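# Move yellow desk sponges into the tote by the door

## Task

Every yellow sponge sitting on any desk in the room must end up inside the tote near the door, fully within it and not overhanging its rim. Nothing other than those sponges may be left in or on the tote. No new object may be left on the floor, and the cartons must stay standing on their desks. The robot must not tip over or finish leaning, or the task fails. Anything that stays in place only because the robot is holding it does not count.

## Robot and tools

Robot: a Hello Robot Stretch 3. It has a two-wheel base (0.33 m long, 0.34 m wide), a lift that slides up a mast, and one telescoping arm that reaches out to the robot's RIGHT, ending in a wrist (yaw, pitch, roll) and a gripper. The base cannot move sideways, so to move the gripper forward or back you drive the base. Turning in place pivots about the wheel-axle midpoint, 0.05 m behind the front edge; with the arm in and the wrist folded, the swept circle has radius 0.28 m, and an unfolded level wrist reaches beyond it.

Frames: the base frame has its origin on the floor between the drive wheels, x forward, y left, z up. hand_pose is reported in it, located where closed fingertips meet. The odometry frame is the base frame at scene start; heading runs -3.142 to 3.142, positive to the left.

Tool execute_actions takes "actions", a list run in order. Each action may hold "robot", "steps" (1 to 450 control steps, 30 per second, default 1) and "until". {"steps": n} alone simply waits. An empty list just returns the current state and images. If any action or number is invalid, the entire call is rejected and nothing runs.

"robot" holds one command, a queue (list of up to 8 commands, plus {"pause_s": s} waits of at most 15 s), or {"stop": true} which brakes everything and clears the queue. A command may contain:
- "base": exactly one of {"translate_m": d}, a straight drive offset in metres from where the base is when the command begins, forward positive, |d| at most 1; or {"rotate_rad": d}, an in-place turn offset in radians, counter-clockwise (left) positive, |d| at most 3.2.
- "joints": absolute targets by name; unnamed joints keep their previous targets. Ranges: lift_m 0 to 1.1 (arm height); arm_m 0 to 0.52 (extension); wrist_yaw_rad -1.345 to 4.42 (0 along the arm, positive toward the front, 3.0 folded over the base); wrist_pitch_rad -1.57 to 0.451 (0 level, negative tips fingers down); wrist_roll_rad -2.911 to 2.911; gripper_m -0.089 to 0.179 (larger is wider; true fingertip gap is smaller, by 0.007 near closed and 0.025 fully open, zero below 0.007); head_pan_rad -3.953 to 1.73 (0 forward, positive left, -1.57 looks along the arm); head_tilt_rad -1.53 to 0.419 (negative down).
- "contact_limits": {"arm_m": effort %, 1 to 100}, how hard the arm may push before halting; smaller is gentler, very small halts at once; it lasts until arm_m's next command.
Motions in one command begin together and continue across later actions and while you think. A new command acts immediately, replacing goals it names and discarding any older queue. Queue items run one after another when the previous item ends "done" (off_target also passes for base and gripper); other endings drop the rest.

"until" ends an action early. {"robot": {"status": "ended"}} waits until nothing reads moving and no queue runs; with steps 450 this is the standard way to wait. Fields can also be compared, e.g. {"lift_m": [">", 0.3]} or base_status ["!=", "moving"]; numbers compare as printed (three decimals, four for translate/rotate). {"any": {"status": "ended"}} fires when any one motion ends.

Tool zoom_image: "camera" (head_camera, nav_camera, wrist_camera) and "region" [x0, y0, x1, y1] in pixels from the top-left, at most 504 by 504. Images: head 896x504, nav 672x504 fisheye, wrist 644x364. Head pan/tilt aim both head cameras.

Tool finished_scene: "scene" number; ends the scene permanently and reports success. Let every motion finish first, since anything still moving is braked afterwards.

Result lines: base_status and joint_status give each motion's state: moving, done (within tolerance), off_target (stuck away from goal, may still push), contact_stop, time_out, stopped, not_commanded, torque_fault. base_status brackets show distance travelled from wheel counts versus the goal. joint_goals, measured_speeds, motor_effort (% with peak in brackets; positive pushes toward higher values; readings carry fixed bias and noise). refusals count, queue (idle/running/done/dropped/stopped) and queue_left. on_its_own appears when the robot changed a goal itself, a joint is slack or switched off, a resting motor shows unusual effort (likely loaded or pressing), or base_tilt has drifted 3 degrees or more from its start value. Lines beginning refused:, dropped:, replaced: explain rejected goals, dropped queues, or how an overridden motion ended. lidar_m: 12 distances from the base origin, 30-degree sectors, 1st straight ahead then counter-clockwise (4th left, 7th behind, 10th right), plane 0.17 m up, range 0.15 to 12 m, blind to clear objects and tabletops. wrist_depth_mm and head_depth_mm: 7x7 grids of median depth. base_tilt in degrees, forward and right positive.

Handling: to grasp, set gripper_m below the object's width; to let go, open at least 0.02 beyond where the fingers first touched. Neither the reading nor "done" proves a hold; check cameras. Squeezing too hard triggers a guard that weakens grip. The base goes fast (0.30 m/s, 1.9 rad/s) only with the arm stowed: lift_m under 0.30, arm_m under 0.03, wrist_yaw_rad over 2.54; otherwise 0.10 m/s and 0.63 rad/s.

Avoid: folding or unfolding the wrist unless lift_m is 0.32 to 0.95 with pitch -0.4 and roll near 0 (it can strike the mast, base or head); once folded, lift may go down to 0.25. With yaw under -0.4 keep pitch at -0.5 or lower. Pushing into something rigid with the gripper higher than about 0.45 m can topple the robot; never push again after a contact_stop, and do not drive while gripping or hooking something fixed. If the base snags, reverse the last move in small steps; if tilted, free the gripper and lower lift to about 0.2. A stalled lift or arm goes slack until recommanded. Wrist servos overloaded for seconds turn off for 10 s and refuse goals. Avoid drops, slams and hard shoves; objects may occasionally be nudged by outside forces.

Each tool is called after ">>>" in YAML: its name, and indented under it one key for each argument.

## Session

>>> execute_actions:
  actions: []

Scene clock: 0.00 s.
robot.base_odometry: x=+0.000 y=+0.000 heading=+0.000 (m, m, rad; robot's odometry frame)
robot.turned_by_wheels: +0.000 (rad since the last result)
robot.turned_by_imu: +0.000 (rad since the last result)
robot.base_tilt: forward=-0.3 right=+0.9 (deg)
robot.lidar_m: 2.10 1.81 1.81 1.77 2.43 1.70 2.08 1.63 1.30 1.60 1.98 2.39
robot.head_depth_mm: 1715 2234 2248 2219 1636 2200 2135 / 1527 2370 2383 2339 1733 2299 2211 / 1543 2474 2516 2502 2421 2404 2040 / 1548 2593 2679 2657 2647 2607 2179 / 1708 2627 2870 2880 2808 2763 2146 / 1808 2658 2947 2940 2963 2928 2131 / 1820 2518 2601 2628 2631 2674 2111
robot.base_status: not_commanded
robot.joint_positions: lift_m=+0.559 arm_m=-0.001 wrist_yaw_rad=+2.983 wrist_pitch_rad=-0.333 wrist_roll_rad=-0.019 gripper_m=+0.037 head_pan_rad=+0.013 head_tilt_rad=+0.000
robot.joint_goals: lift_m=+0.559 arm_m=-0.001 wrist_yaw_rad=+2.983 wrist_pitch_rad=-0.333 wrist_roll_rad=-0.019 gripper_m=+0.037 head_pan_rad=+0.013 head_tilt_rad=+0.000
robot.joint_status: lift_m=not_commanded arm_m=not_commanded wrist_yaw_rad=not_commanded wrist_pitch_rad=not_commanded wrist_roll_rad=not_commanded gripper_m=not_commanded head_pan_rad=not_commanded head_tilt_rad=not_commanded
robot.measured_speeds: translate_m=+0.000 rotate_rad=+0.000 lift_m=+0.000 arm_m=+0.000 wrist_yaw_rad=+0.000 wrist_pitch_rad=+0.000 wrist_roll_rad=+0.000 head_pan_rad=+0.000 head_tilt_rad=+0.000
robot: refusals=0 queue=idle queue_left=0
robot.motor_effort: left_wheel=+1 right_wheel=+0 lift_m=+40 arm_m=+1 wrist_yaw_rad=+0 wrist_pitch_rad=+10 wrist_roll_rad=+0 gripper_m=+0 head_pan_rad=+1 head_tilt_rad=+1 (%)
robot.hand_pose: x=+0.0157 y=+0.0871 z=+0.5909 quat_wxyz=(+0.172, +0.697, +0.064, +0.693) (m; robot's base frame)
robot.wrist_depth_mm: - - - - - - - / - - - - - - - / - - - - - - - / - - - - - - - / - - - - - - - / 871 882 - 906 983 980 985 / 752 771 779 787 794 833 846
pictures: head_camera (sideways: a quarter turn clockwise sets it upright), nav_camera (sideways: a quarter turn counterclockwise sets it upright), wrist_camera
Images, in order (width x height): head_camera 896x504, nav_camera 672x504, wrist_camera 644x364.

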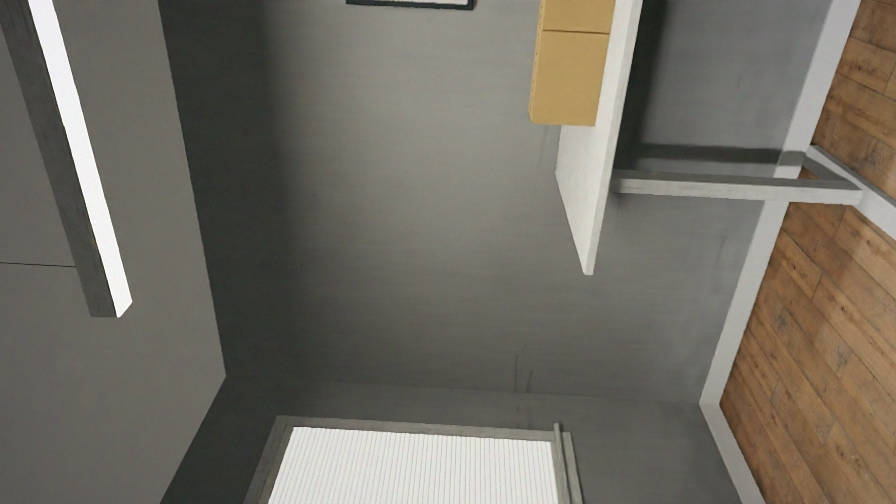

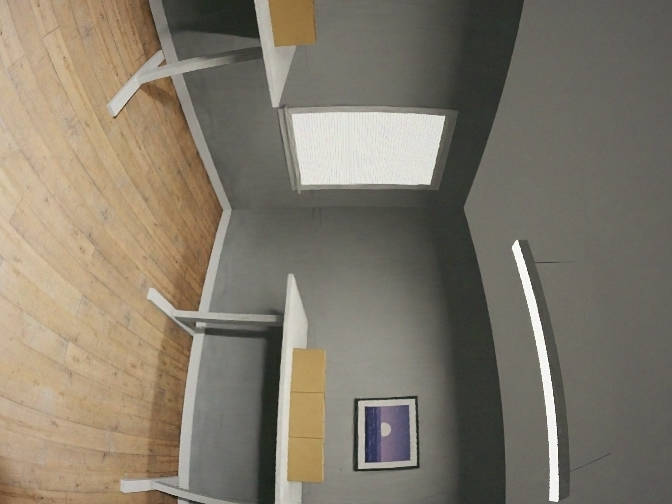

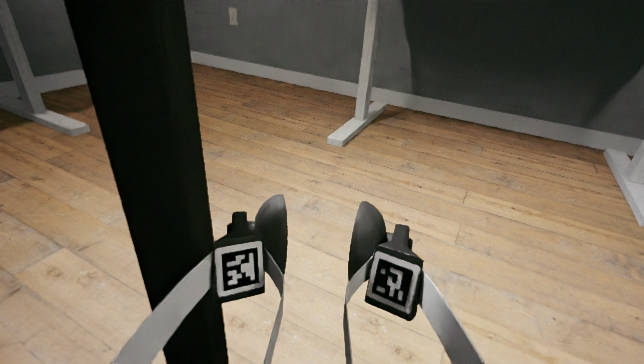

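>>> execute_actions:
  actions:
    - {"robot": {"joints": {"head_pan_rad": -1.1, "head_tilt_rad": -0.3, "lift_m": 0.29, "wrist_pitch_rad": -0.4, "wrist_roll_rad": 0.0, "arm_m": 0.0}}, "steps": 450, "until": {"robot": {"head_pan_rad_status": ["!=", "moving"]}}}

Scene clock: 8.63 s.
robot.base_odometry: x=+0.000 y=+0.000 heading=+0.000 (m, m, rad; robot's odometry frame)
robot.turned_by_wheels: +0.000 (rad since the last result)
robot.turned_by_imu: -0.001 (rad since the last result)
robot.base_tilt: forward=-0.3 right=+0.8 (deg)
robot.lidar_m: 2.10 1.81 1.80 1.77 2.42 1.70 2.09 1.63 1.30 1.60 1.99 2.39
robot.head_depth_mm: 1798 1822 1859 1603 1652 1744 1543 / 1995 2054 2086 2148 2204 1961 1530 / 2282 2343 2402 2463 2464 1951 1510 / 2365 2508 2649 2822 2718 1922 1495 / 2233 2364 2508 2671 2645 1902 1485 / 2110 2220 2345 2469 2542 1876 1475 / 2001 2105 2182 2311 2333 1846 1462
robot.base_status: not_commanded
robot.joint_positions: lift_m=+0.461 arm_m=+0.000 wrist_yaw_rad=+2.983 wrist_pitch_rad=-0.415 wrist_roll_rad=-0.004 gripper_m=+0.037 head_pan_rad=-1.093 head_tilt_rad=-0.296
robot.joint_goals: lift_m=+0.290 arm_m=+0.000 wrist_yaw_rad=+2.983 wrist_pitch_rad=-0.400 wrist_roll_rad=+0.000 gripper_m=+0.037 head_pan_rad=-1.100 head_tilt_rad=-0.300
robot.joint_status: lift_m=moving arm_m=moving wrist_yaw_rad=not_commanded wrist_pitch_rad=moving wrist_roll_rad=moving gripper_m=not_commanded head_pan_rad=done head_tilt_rad=done
robot.measured_speeds: translate_m=+0.000 rotate_rad=+0.000 lift_m=-0.110 arm_m=+0.000 wrist_yaw_rad=+0.000 wrist_pitch_rad=+0.000 wrist_roll_rad=+0.000 head_pan_rad=+0.000 head_tilt_rad=+0.000
robot: refusals=0 queue=running queue_left=0
robot.motor_effort: left_wheel=+0(1) right_wheel=+0(0) lift_m=+37(42) arm_m=+1(5) wrist_yaw_rad=+0(0) wrist_pitch_rad=+8(10) wrist_roll_rad=+3(3) gripper_m=+0(0) head_pan_rad=-3(26) head_tilt_rad=-2(17) (%)
robot.hand_pose: x=+0.0142 y=+0.0773 z=+0.4743 quat_wxyz=(+0.200, +0.700, +0.091, +0.680) (m; robot's base frame)
robot.wrist_depth_mm: - - - - - - - / - - - - - - - / - - - - - - - / 979 993 - - - - - / 817 845 - 859 904 896 911 / 702 707 - 728 764 766 762 / 612 618 639 621 629 661 659
pictures: head_camera (sideways: a quarter turn clockwise sets it upright), nav_camera (sideways: a quarter turn counterclockwise sets it upright), wrist_camera
Images, in order (width x height): head_camera 896x504, nav_camera 672x504, wrist_camera 644x364.

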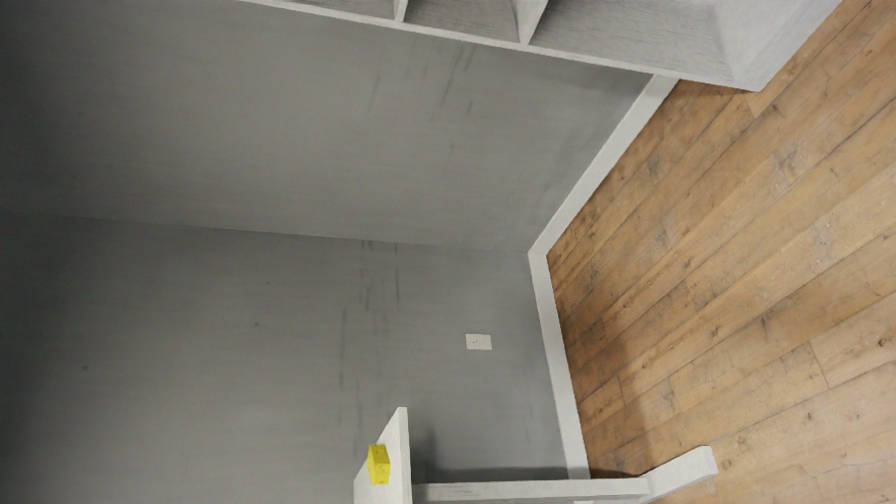

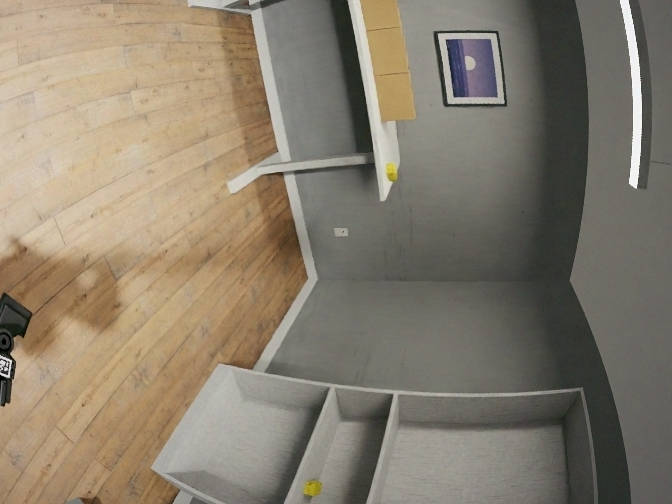

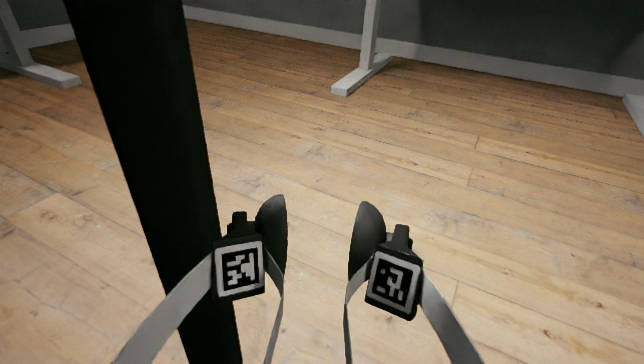

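>>> execute_actions:
  actions:
    - {"robot": {"joints": {"head_pan_rad": -2.4, "head_tilt_rad": -0.4}}, "steps": 450, "until": {"robot": {"status": "ended"}}}

Scene clock: 13.37 s.
robot.base_odometry: x=+0.000 y=+0.000 heading=+0.000 (m, m, rad; robot's odometry frame)
robot.turned_by_wheels: +0.000 (rad since the last result)
robot.turned_by_imu: -0.001 (rad since the last result)
robot.base_tilt: forward=-0.3 right=+0.8 (deg)
robot.lidar_m: 2.10 1.81 1.80 1.77 2.42 1.70 2.09 1.63 1.30 1.60 1.98 2.39
robot.head_depth_mm: 1490 1613 1755 1929 2104 1781 1427 / 1449 1569 1697 1850 2032 1762 1401 / 1414 1510 1636 1774 1955 1738 1386 / 1381 1489 1593 1729 1895 1710 1335 / 1343 1440 1546 1681 1836 1689 1327 / 1303 1402 1500 1620 1763 1680 1348 / 1275 1361 1454 1566 1707 1659 1338
robot.base_status: not_commanded
robot.joint_positions: lift_m=+0.290 arm_m=+0.000 wrist_yaw_rad=+2.983 wrist_pitch_rad=-0.416 wrist_roll_rad=-0.004 gripper_m=+0.037 head_pan_rad=-2.393 head_tilt_rad=-0.395
robot.joint_goals: lift_m=+0.290 arm_m=+0.000 wrist_yaw_rad=+2.983 wrist_pitch_rad=-0.400 wrist_roll_rad=+0.000 gripper_m=+0.037 head_pan_rad=-2.400 head_tilt_rad=-0.400
robot.joint_status: lift_m=done arm_m=done wrist_yaw_rad=not_commanded wrist_pitch_rad=done wrist_roll_rad=done gripper_m=not_commanded head_pan_rad=done head_tilt_rad=done
robot.measured_speeds: translate_m=+0.000 rotate_rad=+0.000 lift_m=+0.000 arm_m=+0.000 wrist_yaw_rad=+0.000 wrist_pitch_rad=+0.000 wrist_roll_rad=+0.000 head_pan_rad=+0.000 head_tilt_rad=+0.000
robot: refusals=0 queue=done queue_left=0
robot.motor_effort: left_wheel=+1(1) right_wheel=+0(0) lift_m=+36(34) arm_m=+4(4) wrist_yaw_rad=+0(0) wrist_pitch_rad=+10(10) wrist_roll_rad=+3(3) gripper_m=+0(0) head_pan_rad=-2(27) head_tilt_rad=-2(9) (%)
robot.hand_pose: x=+0.0142 y=+0.0771 z=+0.3032 quat_wxyz=(+0.201, +0.700, +0.092, +0.680) (m; robot's base frame)
robot.wrist_depth_mm: - - - - - - - / - - - - - - - / 876 - 921 936 962 - - / 685 685 722 763 747 783 784 / 574 581 - 607 631 628 636 / 492 516 - 532 530 522 540 / - - - - 448 467 468
pictures: head_camera (sideways: a quarter turn clockwise sets it upright), nav_camera (sideways: a quarter turn counterclockwise sets it upright), wrist_camera
Images, in order (width x height): head_camera 896x504, nav_camera 672x504, wrist_camera 644x364.

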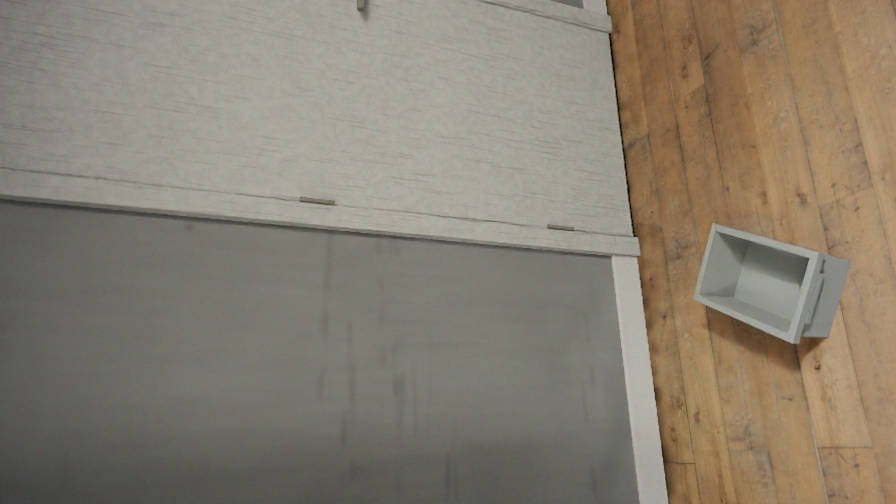

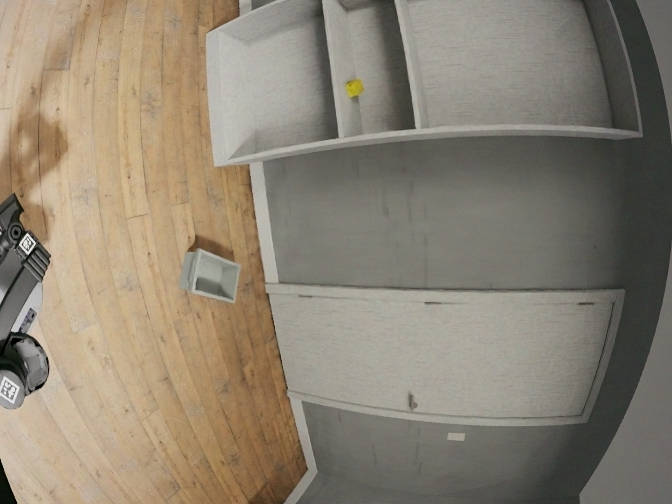

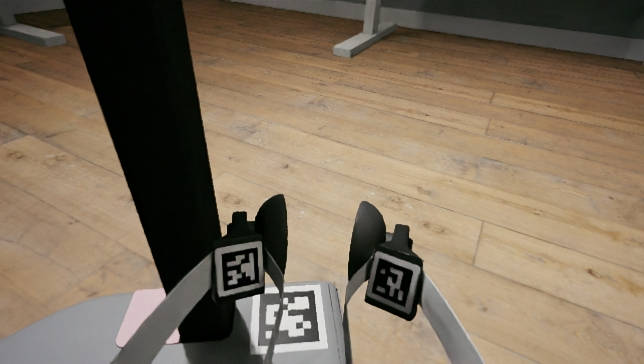

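>>> execute_actions:
  actions:
    - {"robot": {"joints": {"head_pan_rad": -3.75, "head_tilt_rad": -0.3}}, "steps": 450, "until": {"robot": {"status": "ended"}}}

Scene clock: 19.27 s.
robot.base_odometry: x=+0.000 y=+0.000 heading=+0.000 (m, m, rad; robot's odometry frame)
robot.turned_by_wheels: +0.000 (rad since the last result)
robot.turned_by_imu: -0.001 (rad since the last result)
robot.base_tilt: forward=-0.4 right=+0.9 (deg)
robot.lidar_m: 2.10 1.81 1.80 1.78 2.43 1.70 2.09 1.63 1.30 1.60 1.98 2.39
robot.head_depth_mm: 2060 2189 2312 2218 - - - / 2063 2168 2266 2417 2461 1945 1526 / 2053 2158 2227 2419 2520 1907 1495 / 2027 2139 2214 2383 2365 1875 1481 / 2012 2135 1704 2384 2461 1874 1462 / 2019 2111 2189 2372 2456 1836 1448 / 1987 2093 2177 2318 2376 1819 1435
robot.base_status: not_commanded
robot.joint_positions: lift_m=+0.290 arm_m=+0.000 wrist_yaw_rad=+2.983 wrist_pitch_rad=-0.416 wrist_roll_rad=-0.004 gripper_m=+0.037 head_pan_rad=-3.743 head_tilt_rad=-0.310
robot.joint_goals: lift_m=+0.290 arm_m=+0.000 wrist_yaw_rad=+2.983 wrist_pitch_rad=-0.400 wrist_roll_rad=+0.000 gripper_m=+0.037 head_pan_rad=-3.750 head_tilt_rad=-0.300
robot.joint_status: lift_m=done arm_m=done wrist_yaw_rad=not_commanded wrist_pitch_rad=done wrist_roll_rad=done gripper_m=not_commanded head_pan_rad=done head_tilt_rad=done
robot.measured_speeds: translate_m=+0.000 rotate_rad=+0.000 lift_m=+0.000 arm_m=+0.000 wrist_yaw_rad=+0.000 wrist_pitch_rad=+0.000 wrist_roll_rad=+0.000 head_pan_rad=+0.000 head_tilt_rad=+0.000
robot: refusals=0 queue=done queue_left=0
robot.motor_effort: left_wheel=+0(0) right_wheel=+0(0) lift_m=+35(36) arm_m=+4(4) wrist_yaw_rad=+0(0) wrist_pitch_rad=+10(9) wrist_roll_rad=+3(3) gripper_m=+0(0) head_pan_rad=-2(26) head_tilt_rad=+3(9) (%)
robot.hand_pose: x=+0.0142 y=+0.0771 z=+0.3032 quat_wxyz=(+0.201, +0.700, +0.092, +0.680) (m; robot's base frame)
robot.wrist_depth_mm: - - - - - - - / - - - - - - - / 840 - 916 937 981 995 - / 706 699 721 720 746 753 760 / 583 581 - 609 638 625 634 / 494 521 - 527 522 538 544 / - - - - 446 467 471
pictures: head_camera (sideways: a quarter turn clockwise sets it upright), nav_camera (sideways: a quarter turn counterclockwise sets it upright), wrist_camera
Images, in order (width x height): head_camera 896x504, nav_camera 672x504, wrist_camera 644x364.

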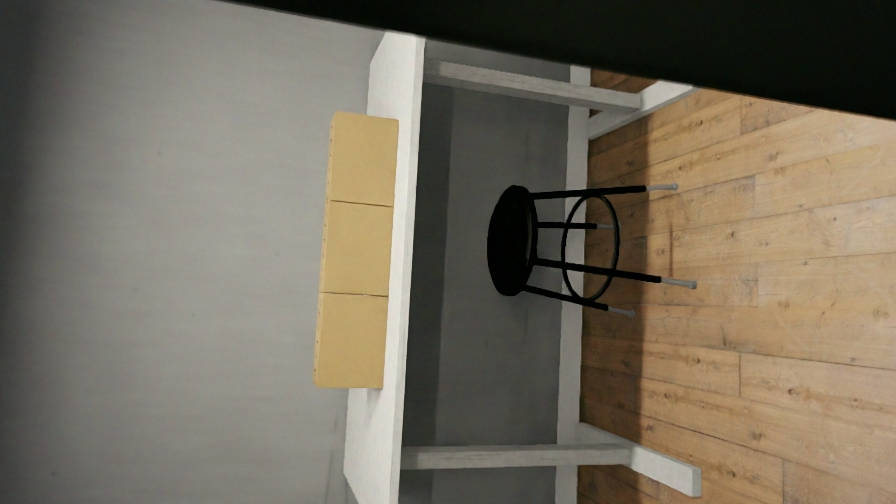

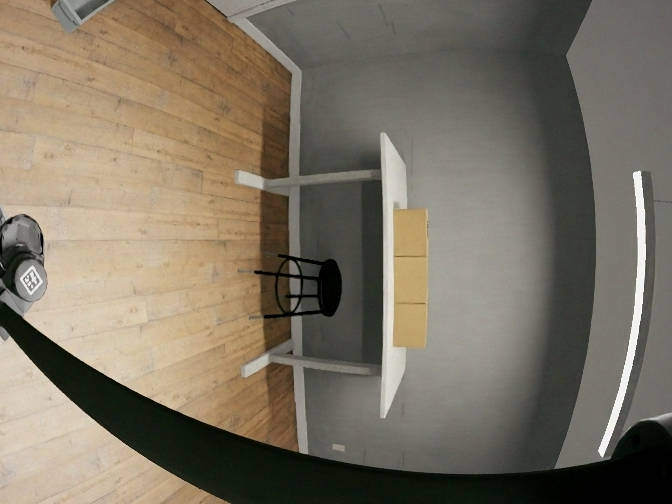

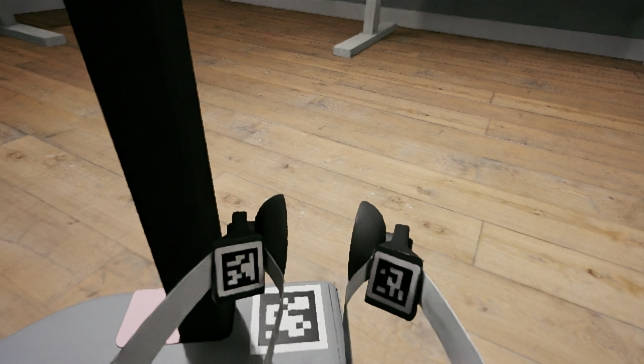

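>>> execute_actions:
  actions:
    - {"robot": [{"base": {"rotate_rad": -0.96}, "joints": {"head_pan_rad": -1.0, "head_tilt_rad": -0.4}}, {"base": {"translate_m": 1.0}, "joints": {"head_pan_rad": 0.35, "head_tilt_rad": -0.42}}], "steps": 450, "until": {"robot": {"status": "ended"}}}

Scene clock: 97.47 s.
robot.base_odometry: x=+0.574 y=-0.819 heading=-0.960 (m, m, rad; robot's odometry frame)
robot.turned_by_wheels: -0.960 (rad since the last result)
robot.turned_by_imu: -0.965 (rad since the last result)
robot.base_tilt: forward=-0.4 right=+0.9 (deg)
robot.lidar_m: 1.46 1.01 1.52 2.53 2.52 2.53 2.68 2.88 1.19 1.20 0.92 1.38
robot.head_depth_mm: 1221 1312 1422 1548 1695 1747 1394 / 1217 1304 1411 1537 1686 1728 1379 / 1204 1292 1395 1052 1672 1687 1362 / 1201 1282 1362 829 1632 1672 1359 / 1189 1275 1342 870 1614 1601 1314 / 1170 1263 1332 854 1616 1636 1329 / 1156 1257 825 790 1609 1616 1317
robot.base_status: done (translate_m +1.0000 of +1.0000)
robot.joint_positions: lift_m=+0.290 arm_m=+0.000 wrist_yaw_rad=+2.983 wrist_pitch_rad=-0.417 wrist_roll_rad=-0.004 gripper_m=+0.037 head_pan_rad=+0.343 head_tilt_rad=-0.416
robot.joint_goals: lift_m=+0.290 arm_m=+0.000 wrist_yaw_rad=+2.983 wrist_pitch_rad=-0.400 wrist_roll_rad=+0.000 gripper_m=+0.037 head_pan_rad=+0.350 head_tilt_rad=-0.420
robot.joint_status: lift_m=done arm_m=done wrist_yaw_rad=not_commanded wrist_pitch_rad=done wrist_roll_rad=done gripper_m=not_commanded head_pan_rad=done head_tilt_rad=done
robot.measured_speeds: translate_m=+0.000 rotate_rad=+0.000 lift_m=+0.000 arm_m=+0.000 wrist_yaw_rad=+0.000 wrist_pitch_rad=+0.000 wrist_roll_rad=+0.000 head_pan_rad=+0.000 head_tilt_rad=+0.000
robot: refusals=0 queue=done queue_left=0
robot.motor_effort: left_wheel=+2(10) right_wheel=-3(11) lift_m=+36(36) arm_m=+3(4) wrist_yaw_rad=+1(0) wrist_pitch_rad=+10(10) wrist_roll_rad=+3(3) gripper_m=+1(0) head_pan_rad=+2(27) head_tilt_rad=-2(10) (%)
robot.hand_pose: x=+0.0142 y=+0.0771 z=+0.3031 quat_wxyz=(+0.201, +0.700, +0.092, +0.680) (m; robot's base frame)
robot.wrist_depth_mm: - - - - - - - / - - - - - - - / 887 - 934 936 966 956 992 / 696 703 735 746 757 786 790 / 575 580 - 613 633 627 631 / 486 517 - 527 536 527 535 / - - - - 444 457 469
pictures: head_camera (sideways: a quarter turn clockwise sets it upright), nav_camera (sideways: a quarter turn counterclockwise sets it upright), wrist_camera
Images, in order (width x height): head_camera 896x504, nav_camera 672x504, wrist_camera 644x364.

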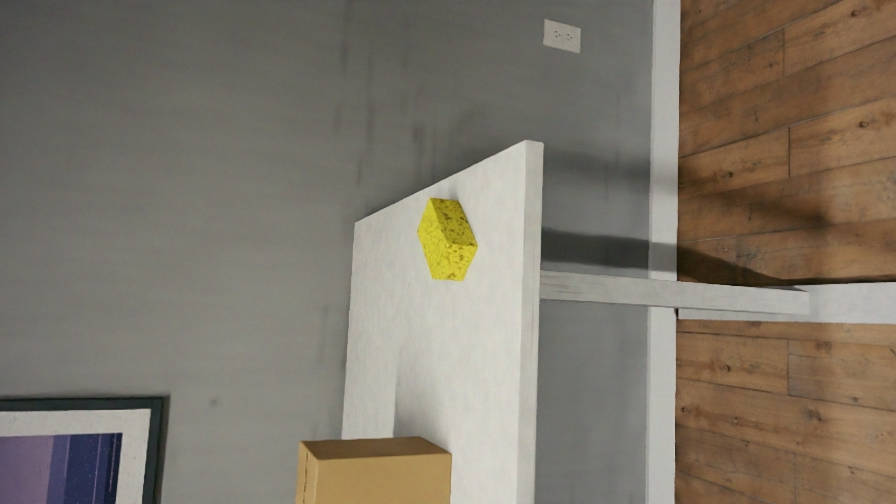

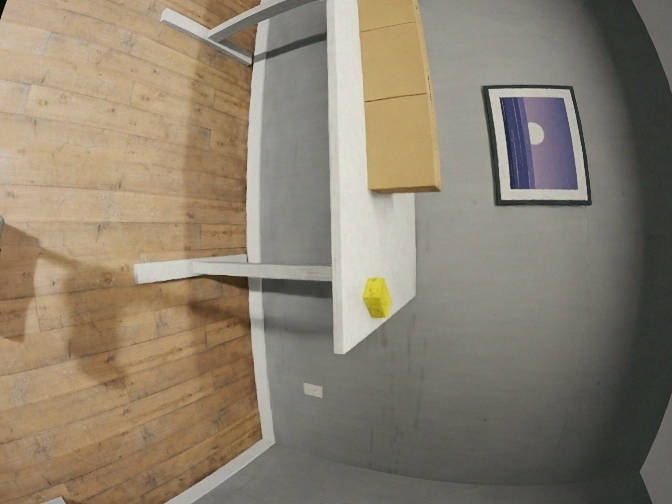

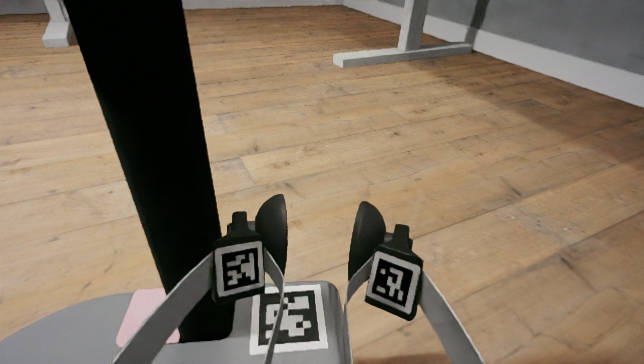

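>>> zoom_image:
  camera: "head_camera"
  region: [390, 170, 530, 310]

Region (390, 170, 530, 310) of head_camera's 896x504 image, scaled by 3.600, with more detail than that image has.

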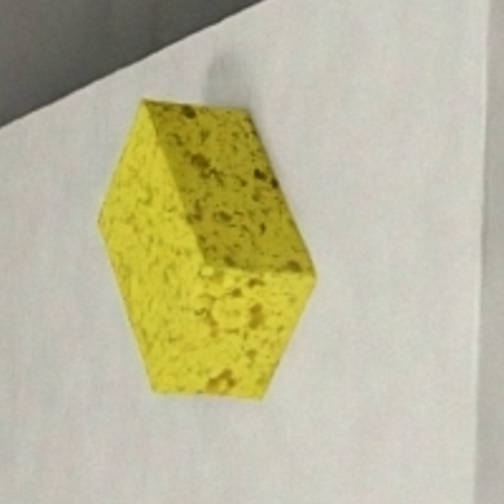

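>>> execute_actions:
  actions:
    - {"robot": [{"base": {"rotate_rad": -0.5}}, {"base": {"translate_m": 0.75}}, {"base": {"rotate_rad": -2.29}, "joints": {"head_pan_rad": -1.5, "head_tilt_rad": -0.5, "gripper_m": 0.145}}, {"base": {"translate_m": -0.42}, "joints": {"lift_m": 1.03}}], "steps": 450, "until": {"robot": {"lift_m": [">", 0.36]}}}
    - {"robot": {"joints": {"wrist_yaw_rad": 1.57, "lift_m": 1.03}}, "steps": 450, "until": {"robot": {"status": "ended"}}}

Scene clock: 233.40 s.
robot.base_odometry: x=+1.001 y=-1.804 heading=+2.533 (m, m, rad; robot's odometry frame)
robot.turned_by_wheels: -2.790 (rad since the last result)
robot.turned_by_imu: -2.809 (rad since the last result)
robot.base_tilt: forward=-0.4 right=+0.8 (deg)
robot.lidar_m: 1.69 0.94 0.72 0.69 0.72 0.55 0.53 0.56 0.49 0.48 2.89 4.13
robot.head_depth_mm: 1818 1711 1381 873 - - 1248 / 2516 2651 1327 836 - - - / 2535 2724 1265 818 - - - / 2526 2692 721 742 538 454 - / 2529 2753 1004 730 481 450 - / 2555 2760 2941 718 491 454 - / 2591 2798 3050 745 517 - -
robot.base_status: done (translate_m -0.4200 of -0.4200)
robot.joint_positions: lift_m=+1.030 arm_m=+0.000 wrist_yaw_rad=+1.573 wrist_pitch_rad=-0.417 wrist_roll_rad=-0.003 gripper_m=+0.145 head_pan_rad=-1.493 head_tilt_rad=-0.494
robot.joint_goals: lift_m=+1.030 arm_m=+0.000 wrist_yaw_rad=+1.570 wrist_pitch_rad=-0.400 wrist_roll_rad=+0.000 gripper_m=+0.145 head_pan_rad=-1.500 head_tilt_rad=-0.500
robot.joint_status: lift_m=done arm_m=done wrist_yaw_rad=done wrist_pitch_rad=done wrist_roll_rad=done gripper_m=done head_pan_rad=done head_tilt_rad=done
robot.measured_speeds: translate_m=+0.000 rotate_rad=+0.000 lift_m=+0.000 arm_m=+0.000 wrist_yaw_rad=+0.000 wrist_pitch_rad=+0.000 wrist_roll_rad=+0.000 head_pan_rad=+0.000 head_tilt_rad=+0.000
robot: refusals=0 queue=done queue_left=0
robot.motor_effort: left_wheel=+3(11) right_wheel=-3(13) lift_m=+44(51) arm_m=+3(4) wrist_yaw_rad=-3(3) wrist_pitch_rad=+10(10) wrist_roll_rad=+2(3) gripper_m=+0(90) head_pan_rad=-3(25) head_tilt_rad=-2(9) (%)
robot.hand_pose: x=+0.2032 y=-0.1444 z=+1.0428 quat_wxyz=(+0.593, +0.592, -0.384, +0.387) (m; robot's base frame)
robot.wrist_depth_mm: 782 - - - - - - / 847 - - - - - - / 942 939 - - - - - / 987 - - - - - - / - - - - - - - / 973 - - - - - - / - - - - - - 246
pictures: head_camera (sideways: a quarter turn clockwise sets it upright), nav_camera (sideways: a quarter turn counterclockwise sets it upright), wrist_camera
Images, in order (width x height): head_camera 896x504, nav_camera 672x504, wrist_camera 644x364.

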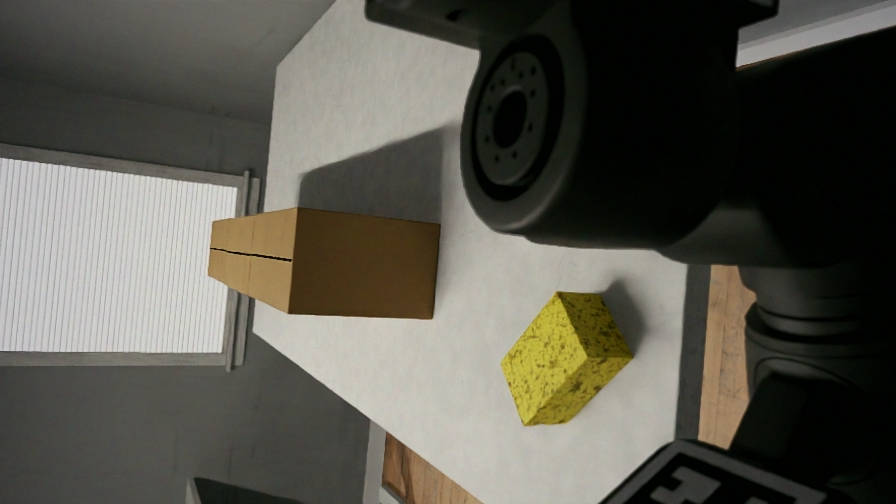

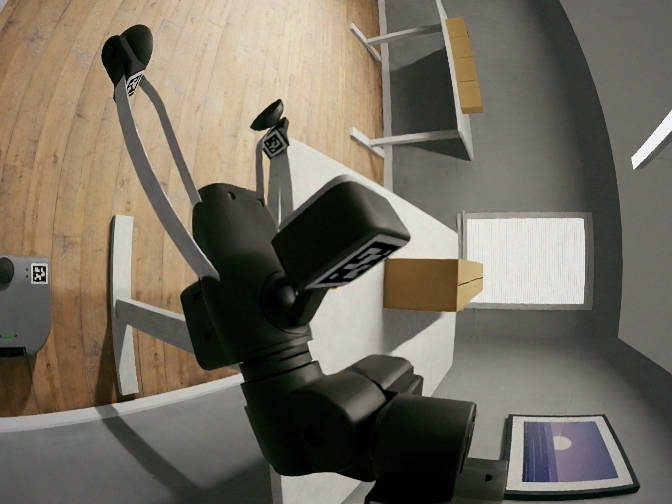

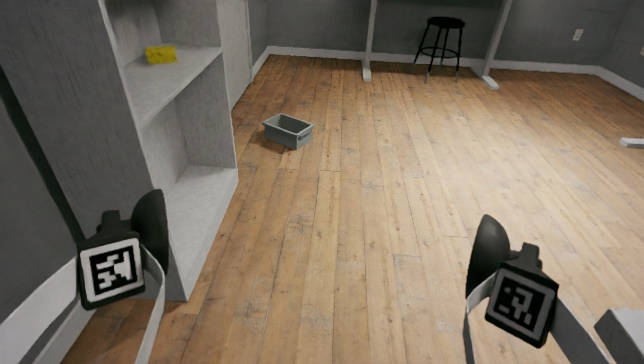

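>>> execute_actions:
  actions:
    - {"robot": {"joints": {"wrist_yaw_rad": 0.7, "arm_m": 0.06, "head_pan_rad": -1.85, "head_tilt_rad": -0.35}}, "steps": 450, "until": {"robot": {"status": "ended"}}}

Scene clock: 302.27 s.
robot.base_odometry: x=+1.001 y=-1.804 heading=+2.533 (m, m, rad; robot's odometry frame)
robot.turned_by_wheels: +0.000 (rad since the last result)
robot.turned_by_imu: -0.001 (rad since the last result)
robot.base_tilt: forward=-0.3 right=+0.9 (deg)
robot.lidar_m: 1.69 0.94 0.72 0.69 0.72 0.55 0.53 0.55 0.49 0.48 2.88 4.11
robot.head_depth_mm: 744 766 792 800 - - 837 / 886 899 947 956 - 484 1016 / 1098 1111 1177 - - 478 1259 / 1486 1524 1545 - - - 1374 / 2147 2228 2102 - - - 612 / 2566 2699 2807 1151 - - 1276 / 2467 2611 1395 686 - - -
robot.base_status: done (translate_m -0.4200 of -0.4200)
robot.joint_positions: lift_m=+1.030 arm_m=+0.060 wrist_yaw_rad=+0.703 wrist_pitch_rad=-0.417 wrist_roll_rad=-0.003 gripper_m=+0.145 head_pan_rad=-1.843 head_tilt_rad=-0.359
robot.joint_goals: lift_m=+1.030 arm_m=+0.060 wrist_yaw_rad=+0.700 wrist_pitch_rad=-0.400 wrist_roll_rad=+0.000 gripper_m=+0.145 head_pan_rad=-1.850 head_tilt_rad=-0.350
robot.joint_status: lift_m=done arm_m=done wrist_yaw_rad=done wrist_pitch_rad=done wrist_roll_rad=done gripper_m=done head_pan_rad=done head_tilt_rad=done
robot.measured_speeds: translate_m=+0.000 rotate_rad=+0.000 lift_m=+0.000 arm_m=+0.000 wrist_yaw_rad=+0.000 wrist_pitch_rad=+0.000 wrist_roll_rad=+0.000 head_pan_rad=+0.000 head_tilt_rad=+0.000
robot: refusals=0 queue=done queue_left=0
robot.motor_effort: left_wheel=+2(3) right_wheel=-3(3) lift_m=+45(45) arm_m=+4(4) wrist_yaw_rad=-3(5) wrist_pitch_rad=+10(10) wrist_roll_rad=+2(2) gripper_m=+0(0) head_pan_rad=-2(18) head_tilt_rad=+4(15) (%)
robot.hand_pose: x=+0.1237 y=-0.3761 z=+1.0428 quat_wxyz=(+0.701, +0.375, -0.598, +0.101) (m; robot's base frame)
robot.wrist_depth_mm: - - - - - - - / - - - - - 740 364 / - - - - 505 491 375 / - - - 383 370 374 373 / - - 306 299 248 323 313 / - - 260 253 216 - 267 / - - - 221 198 179 232
pictures: head_camera (sideways: a quarter turn clockwise sets it upright), nav_camera (sideways: a quarter turn counterclockwise sets it upright), wrist_camera
Images, in order (width x height): head_camera 896x504, nav_camera 672x504, wrist_camera 644x364.

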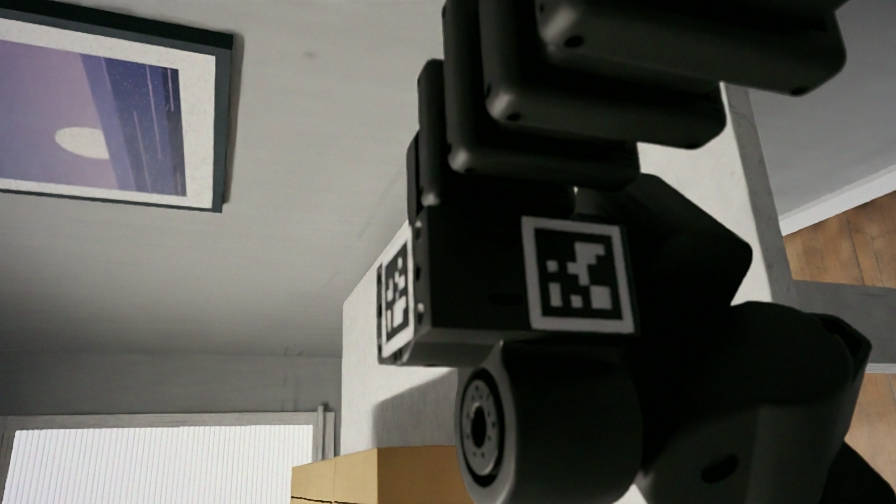

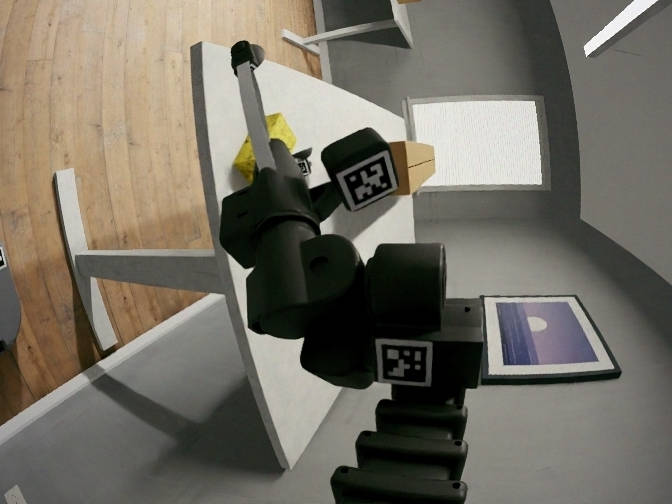

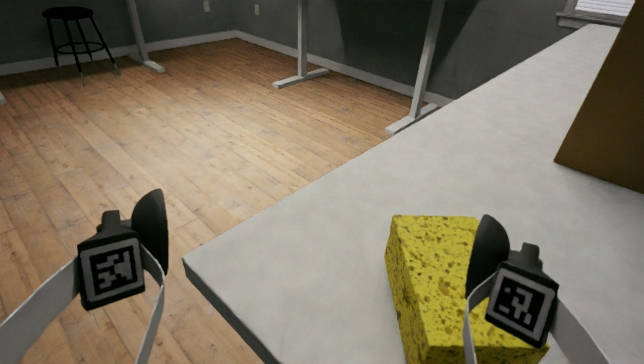

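>>> execute_actions:
  actions:
    - {"robot": [{"base": {"translate_m": -0.049}, "joints": {"arm_m": 0.133}}, {"joints": {"lift_m": 0.953}}], "steps": 450, "until": {"robot": {"status": "ended"}}}

Scene clock: 344.97 s.
robot.base_odometry: x=+1.042 y=-1.832 heading=+2.533 (m, m, rad; robot's odometry frame)
robot.turned_by_wheels: +0.000 (rad since the last result)
robot.turned_by_imu: -0.001 (rad since the last result)
robot.base_tilt: forward=-0.4 right=+0.8 (deg)
robot.lidar_m: 1.73 0.98 0.72 0.69 0.68 0.50 0.49 0.51 0.70 0.47 2.90 3.75
robot.head_depth_mm: 698 710 719 726 689 549 - / 802 813 857 870 690 - - / 989 1006 1068 992 751 - - / 1352 1384 1408 1042 - 468 1351 / 1949 2033 1904 1016 - - 609 / 2545 2697 2810 989 - - 590 / 2475 2594 2734 900 697 - 1300
robot.base_status: done (translate_m -0.0490 of -0.0490)
robot.joint_positions: lift_m=+0.953 arm_m=+0.133 wrist_yaw_rad=+0.701 wrist_pitch_rad=-0.404 wrist_roll_rad=-0.006 gripper_m=+0.145 head_pan_rad=-1.843 head_tilt_rad=-0.359
robot.joint_goals: lift_m=+0.953 arm_m=+0.133 wrist_yaw_rad=+0.700 wrist_pitch_rad=-0.400 wrist_roll_rad=+0.000 gripper_m=+0.145 head_pan_rad=-1.850 head_tilt_rad=-0.350
robot.joint_status: lift_m=done arm_m=done wrist_yaw_rad=done wrist_pitch_rad=done wrist_roll_rad=done gripper_m=done head_pan_rad=done head_tilt_rad=done
robot.measured_speeds: translate_m=+0.000 rotate_rad=+0.000 lift_m=+0.000 arm_m=+0.000 wrist_yaw_rad=+0.000 wrist_pitch_rad=+0.000 wrist_roll_rad=+0.000 head_pan_rad=+0.000 head_tilt_rad=+0.000
robot: refusals=0 queue=done queue_left=0
robot.motor_effort: left_wheel=+2(5) right_wheel=+0(9) lift_m=+32(47) arm_m=+4(6) wrist_yaw_rad=-1(3) wrist_pitch_rad=+3(10) wrist_roll_rad=+4(4) gripper_m=-1(0) head_pan_rad=-3(3) head_tilt_rad=+3(3) (%)
robot.hand_pose: x=+0.1244 y=-0.4506 z=+0.9691 quat_wxyz=(+0.701, +0.371, -0.599, +0.105) (m; robot's base frame)
robot.wrist_depth_mm: - - - - - - 286 / - - - - 436 419 301 / - - 293 303 312 322 306 / - 227 222 156 232 248 254 / 190 - 183 129 185 207 206 / - 155 153 115 119 - 173 / - 139 134 130 138 144 150
pictures: head_camera (sideways: a quarter turn clockwise sets it upright), nav_camera (sideways: a quarter turn counterclockwise sets it upright), wrist_camera
Images, in order (width x height): head_camera 896x504, nav_camera 672x504, wrist_camera 644x364.

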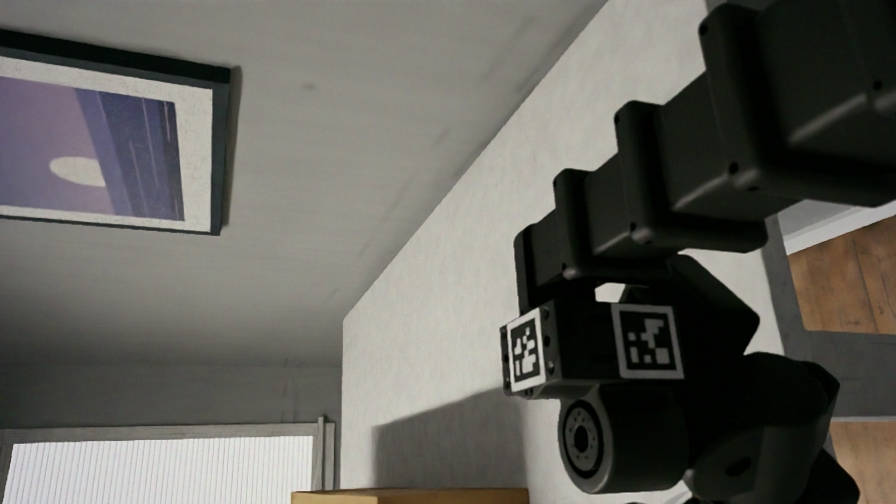

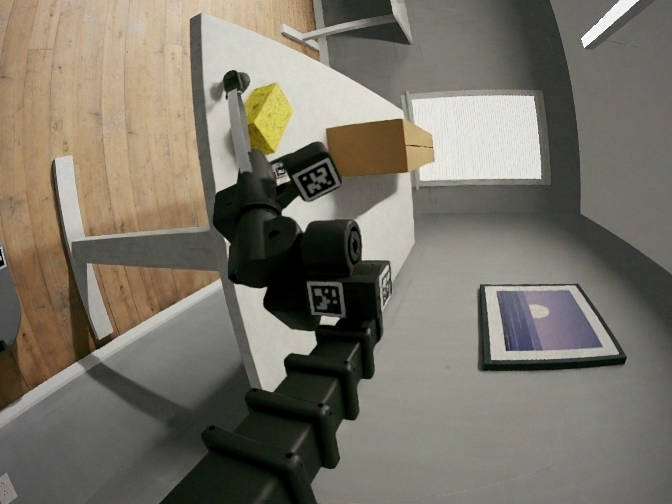

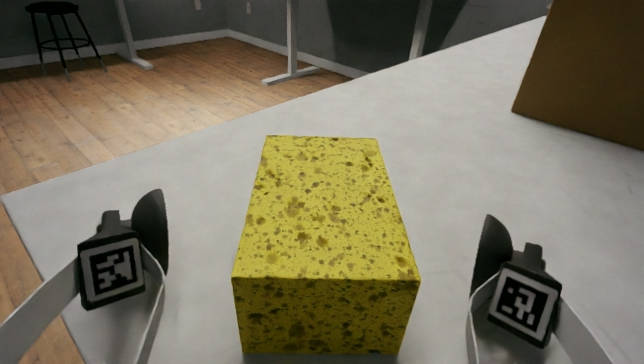

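>>> execute_actions:
  actions:
    - {"robot": [{"base": {"translate_m": 0.057}, "joints": {"arm_m": 0.2, "lift_m": 1.056, "head_pan_rad": -1.4, "head_tilt_rad": -0.6}}, {"joints": {"wrist_pitch_rad": -0.9}}], "steps": 450, "until": {"robot": {"status": "ended"}}}

Scene clock: 425.73 s.
robot.base_odometry: x=+0.995 y=-1.800 heading=+2.533 (m, m, rad; robot's odometry frame)
robot.turned_by_wheels: +0.000 (rad since the last result)
robot.turned_by_imu: -0.001 (rad since the last result)
robot.base_tilt: forward=-0.3 right=+0.8 (deg)
robot.lidar_m: 1.68 0.93 0.72 0.69 0.72 0.56 0.54 0.57 0.49 0.48 2.89 4.12
robot.head_depth_mm: 2418 - - 661 497 1389 1251 / 2483 - - 616 489 653 1180 / 2531 832 - - 482 1415 857 / 2572 1661 763 575 474 1442 1214 / 2593 2836 884 639 471 1425 1204 / 2604 2907 3067 605 477 1405 1191 / 2619 2862 2935 2105 488 1395 1181
robot.base_status: done (translate_m +0.0570 of +0.0570)
robot.joint_positions: lift_m=+1.056 arm_m=+0.200 wrist_yaw_rad=+0.701 wrist_pitch_rad=-0.907 wrist_roll_rad=-0.004 gripper_m=+0.145 head_pan_rad=-1.407 head_tilt_rad=-0.592
robot.joint_goals: lift_m=+1.056 arm_m=+0.200 wrist_yaw_rad=+0.700 wrist_pitch_rad=-0.900 wrist_roll_rad=+0.000 gripper_m=+0.145 head_pan_rad=-1.400 head_tilt_rad=-0.600
robot.joint_status: lift_m=done arm_m=done wrist_yaw_rad=done wrist_pitch_rad=done wrist_roll_rad=done gripper_m=done head_pan_rad=done head_tilt_rad=done
robot.measured_speeds: translate_m=+0.000 rotate_rad=+0.000 lift_m=+0.000 arm_m=+0.000 wrist_yaw_rad=+0.000 wrist_pitch_rad=+0.000 wrist_roll_rad=+0.000 head_pan_rad=+0.000 head_tilt_rad=+0.000
robot: refusals=0 queue=done queue_left=0
robot.motor_effort: left_wheel=+3(6) right_wheel=-3(7) lift_m=+45(46) arm_m=+4(7) wrist_yaw_rad=-1(1) wrist_pitch_rad=+4(10) wrist_roll_rad=+3(4) gripper_m=+0(1) head_pan_rad=+2(21) head_tilt_rad=-3(17) (%)
robot.hand_pose: x=+0.0680 y=-0.4510 z=+0.9779 quat_wxyz=(+0.705, +0.509, -0.489, -0.072) (m; robot's base frame)
robot.wrist_depth_mm: - - - 266 270 272 268 / - - 242 243 245 248 251 / - 222 224 170 225 228 228 / 205 205 204 157 206 209 212 / 197 - 190 146 192 198 196 / - 176 176 136 179 - 184 / - 170 165 129 166 169 172
pictures: head_camera (sideways: a quarter turn clockwise sets it upright), nav_camera (sideways: a quarter turn counterclockwise sets it upright), wrist_camera
Images, in order (width x height): head_camera 896x504, nav_camera 672x504, wrist_camera 644x364.

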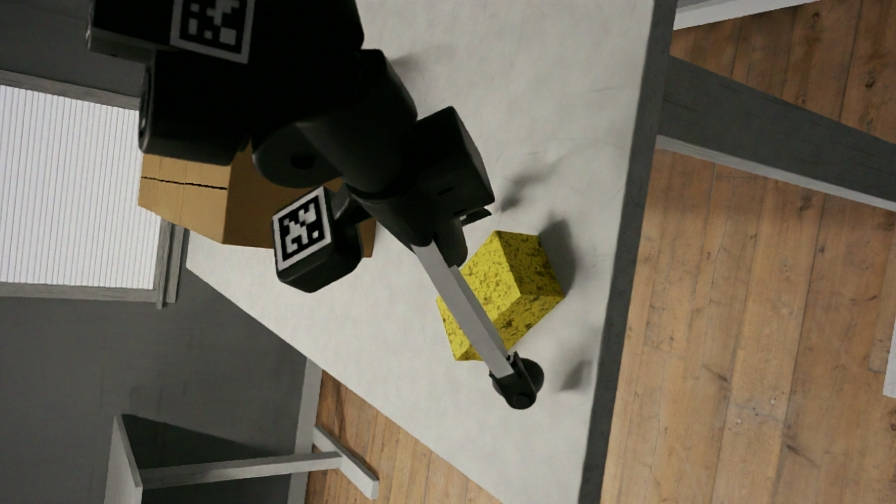

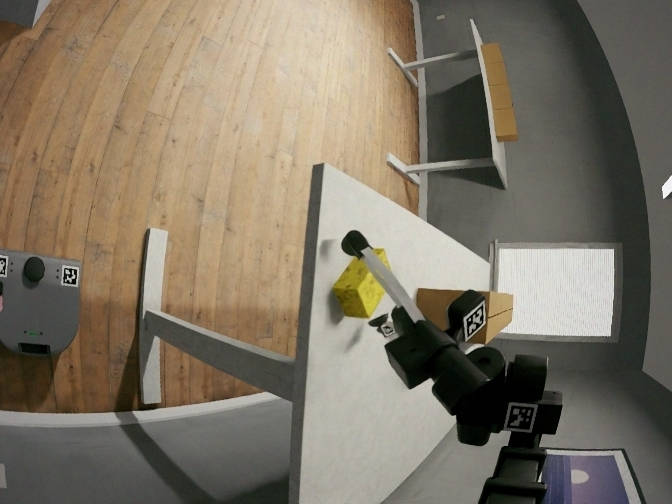

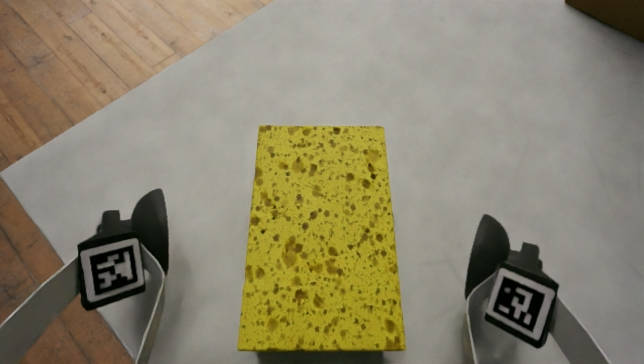

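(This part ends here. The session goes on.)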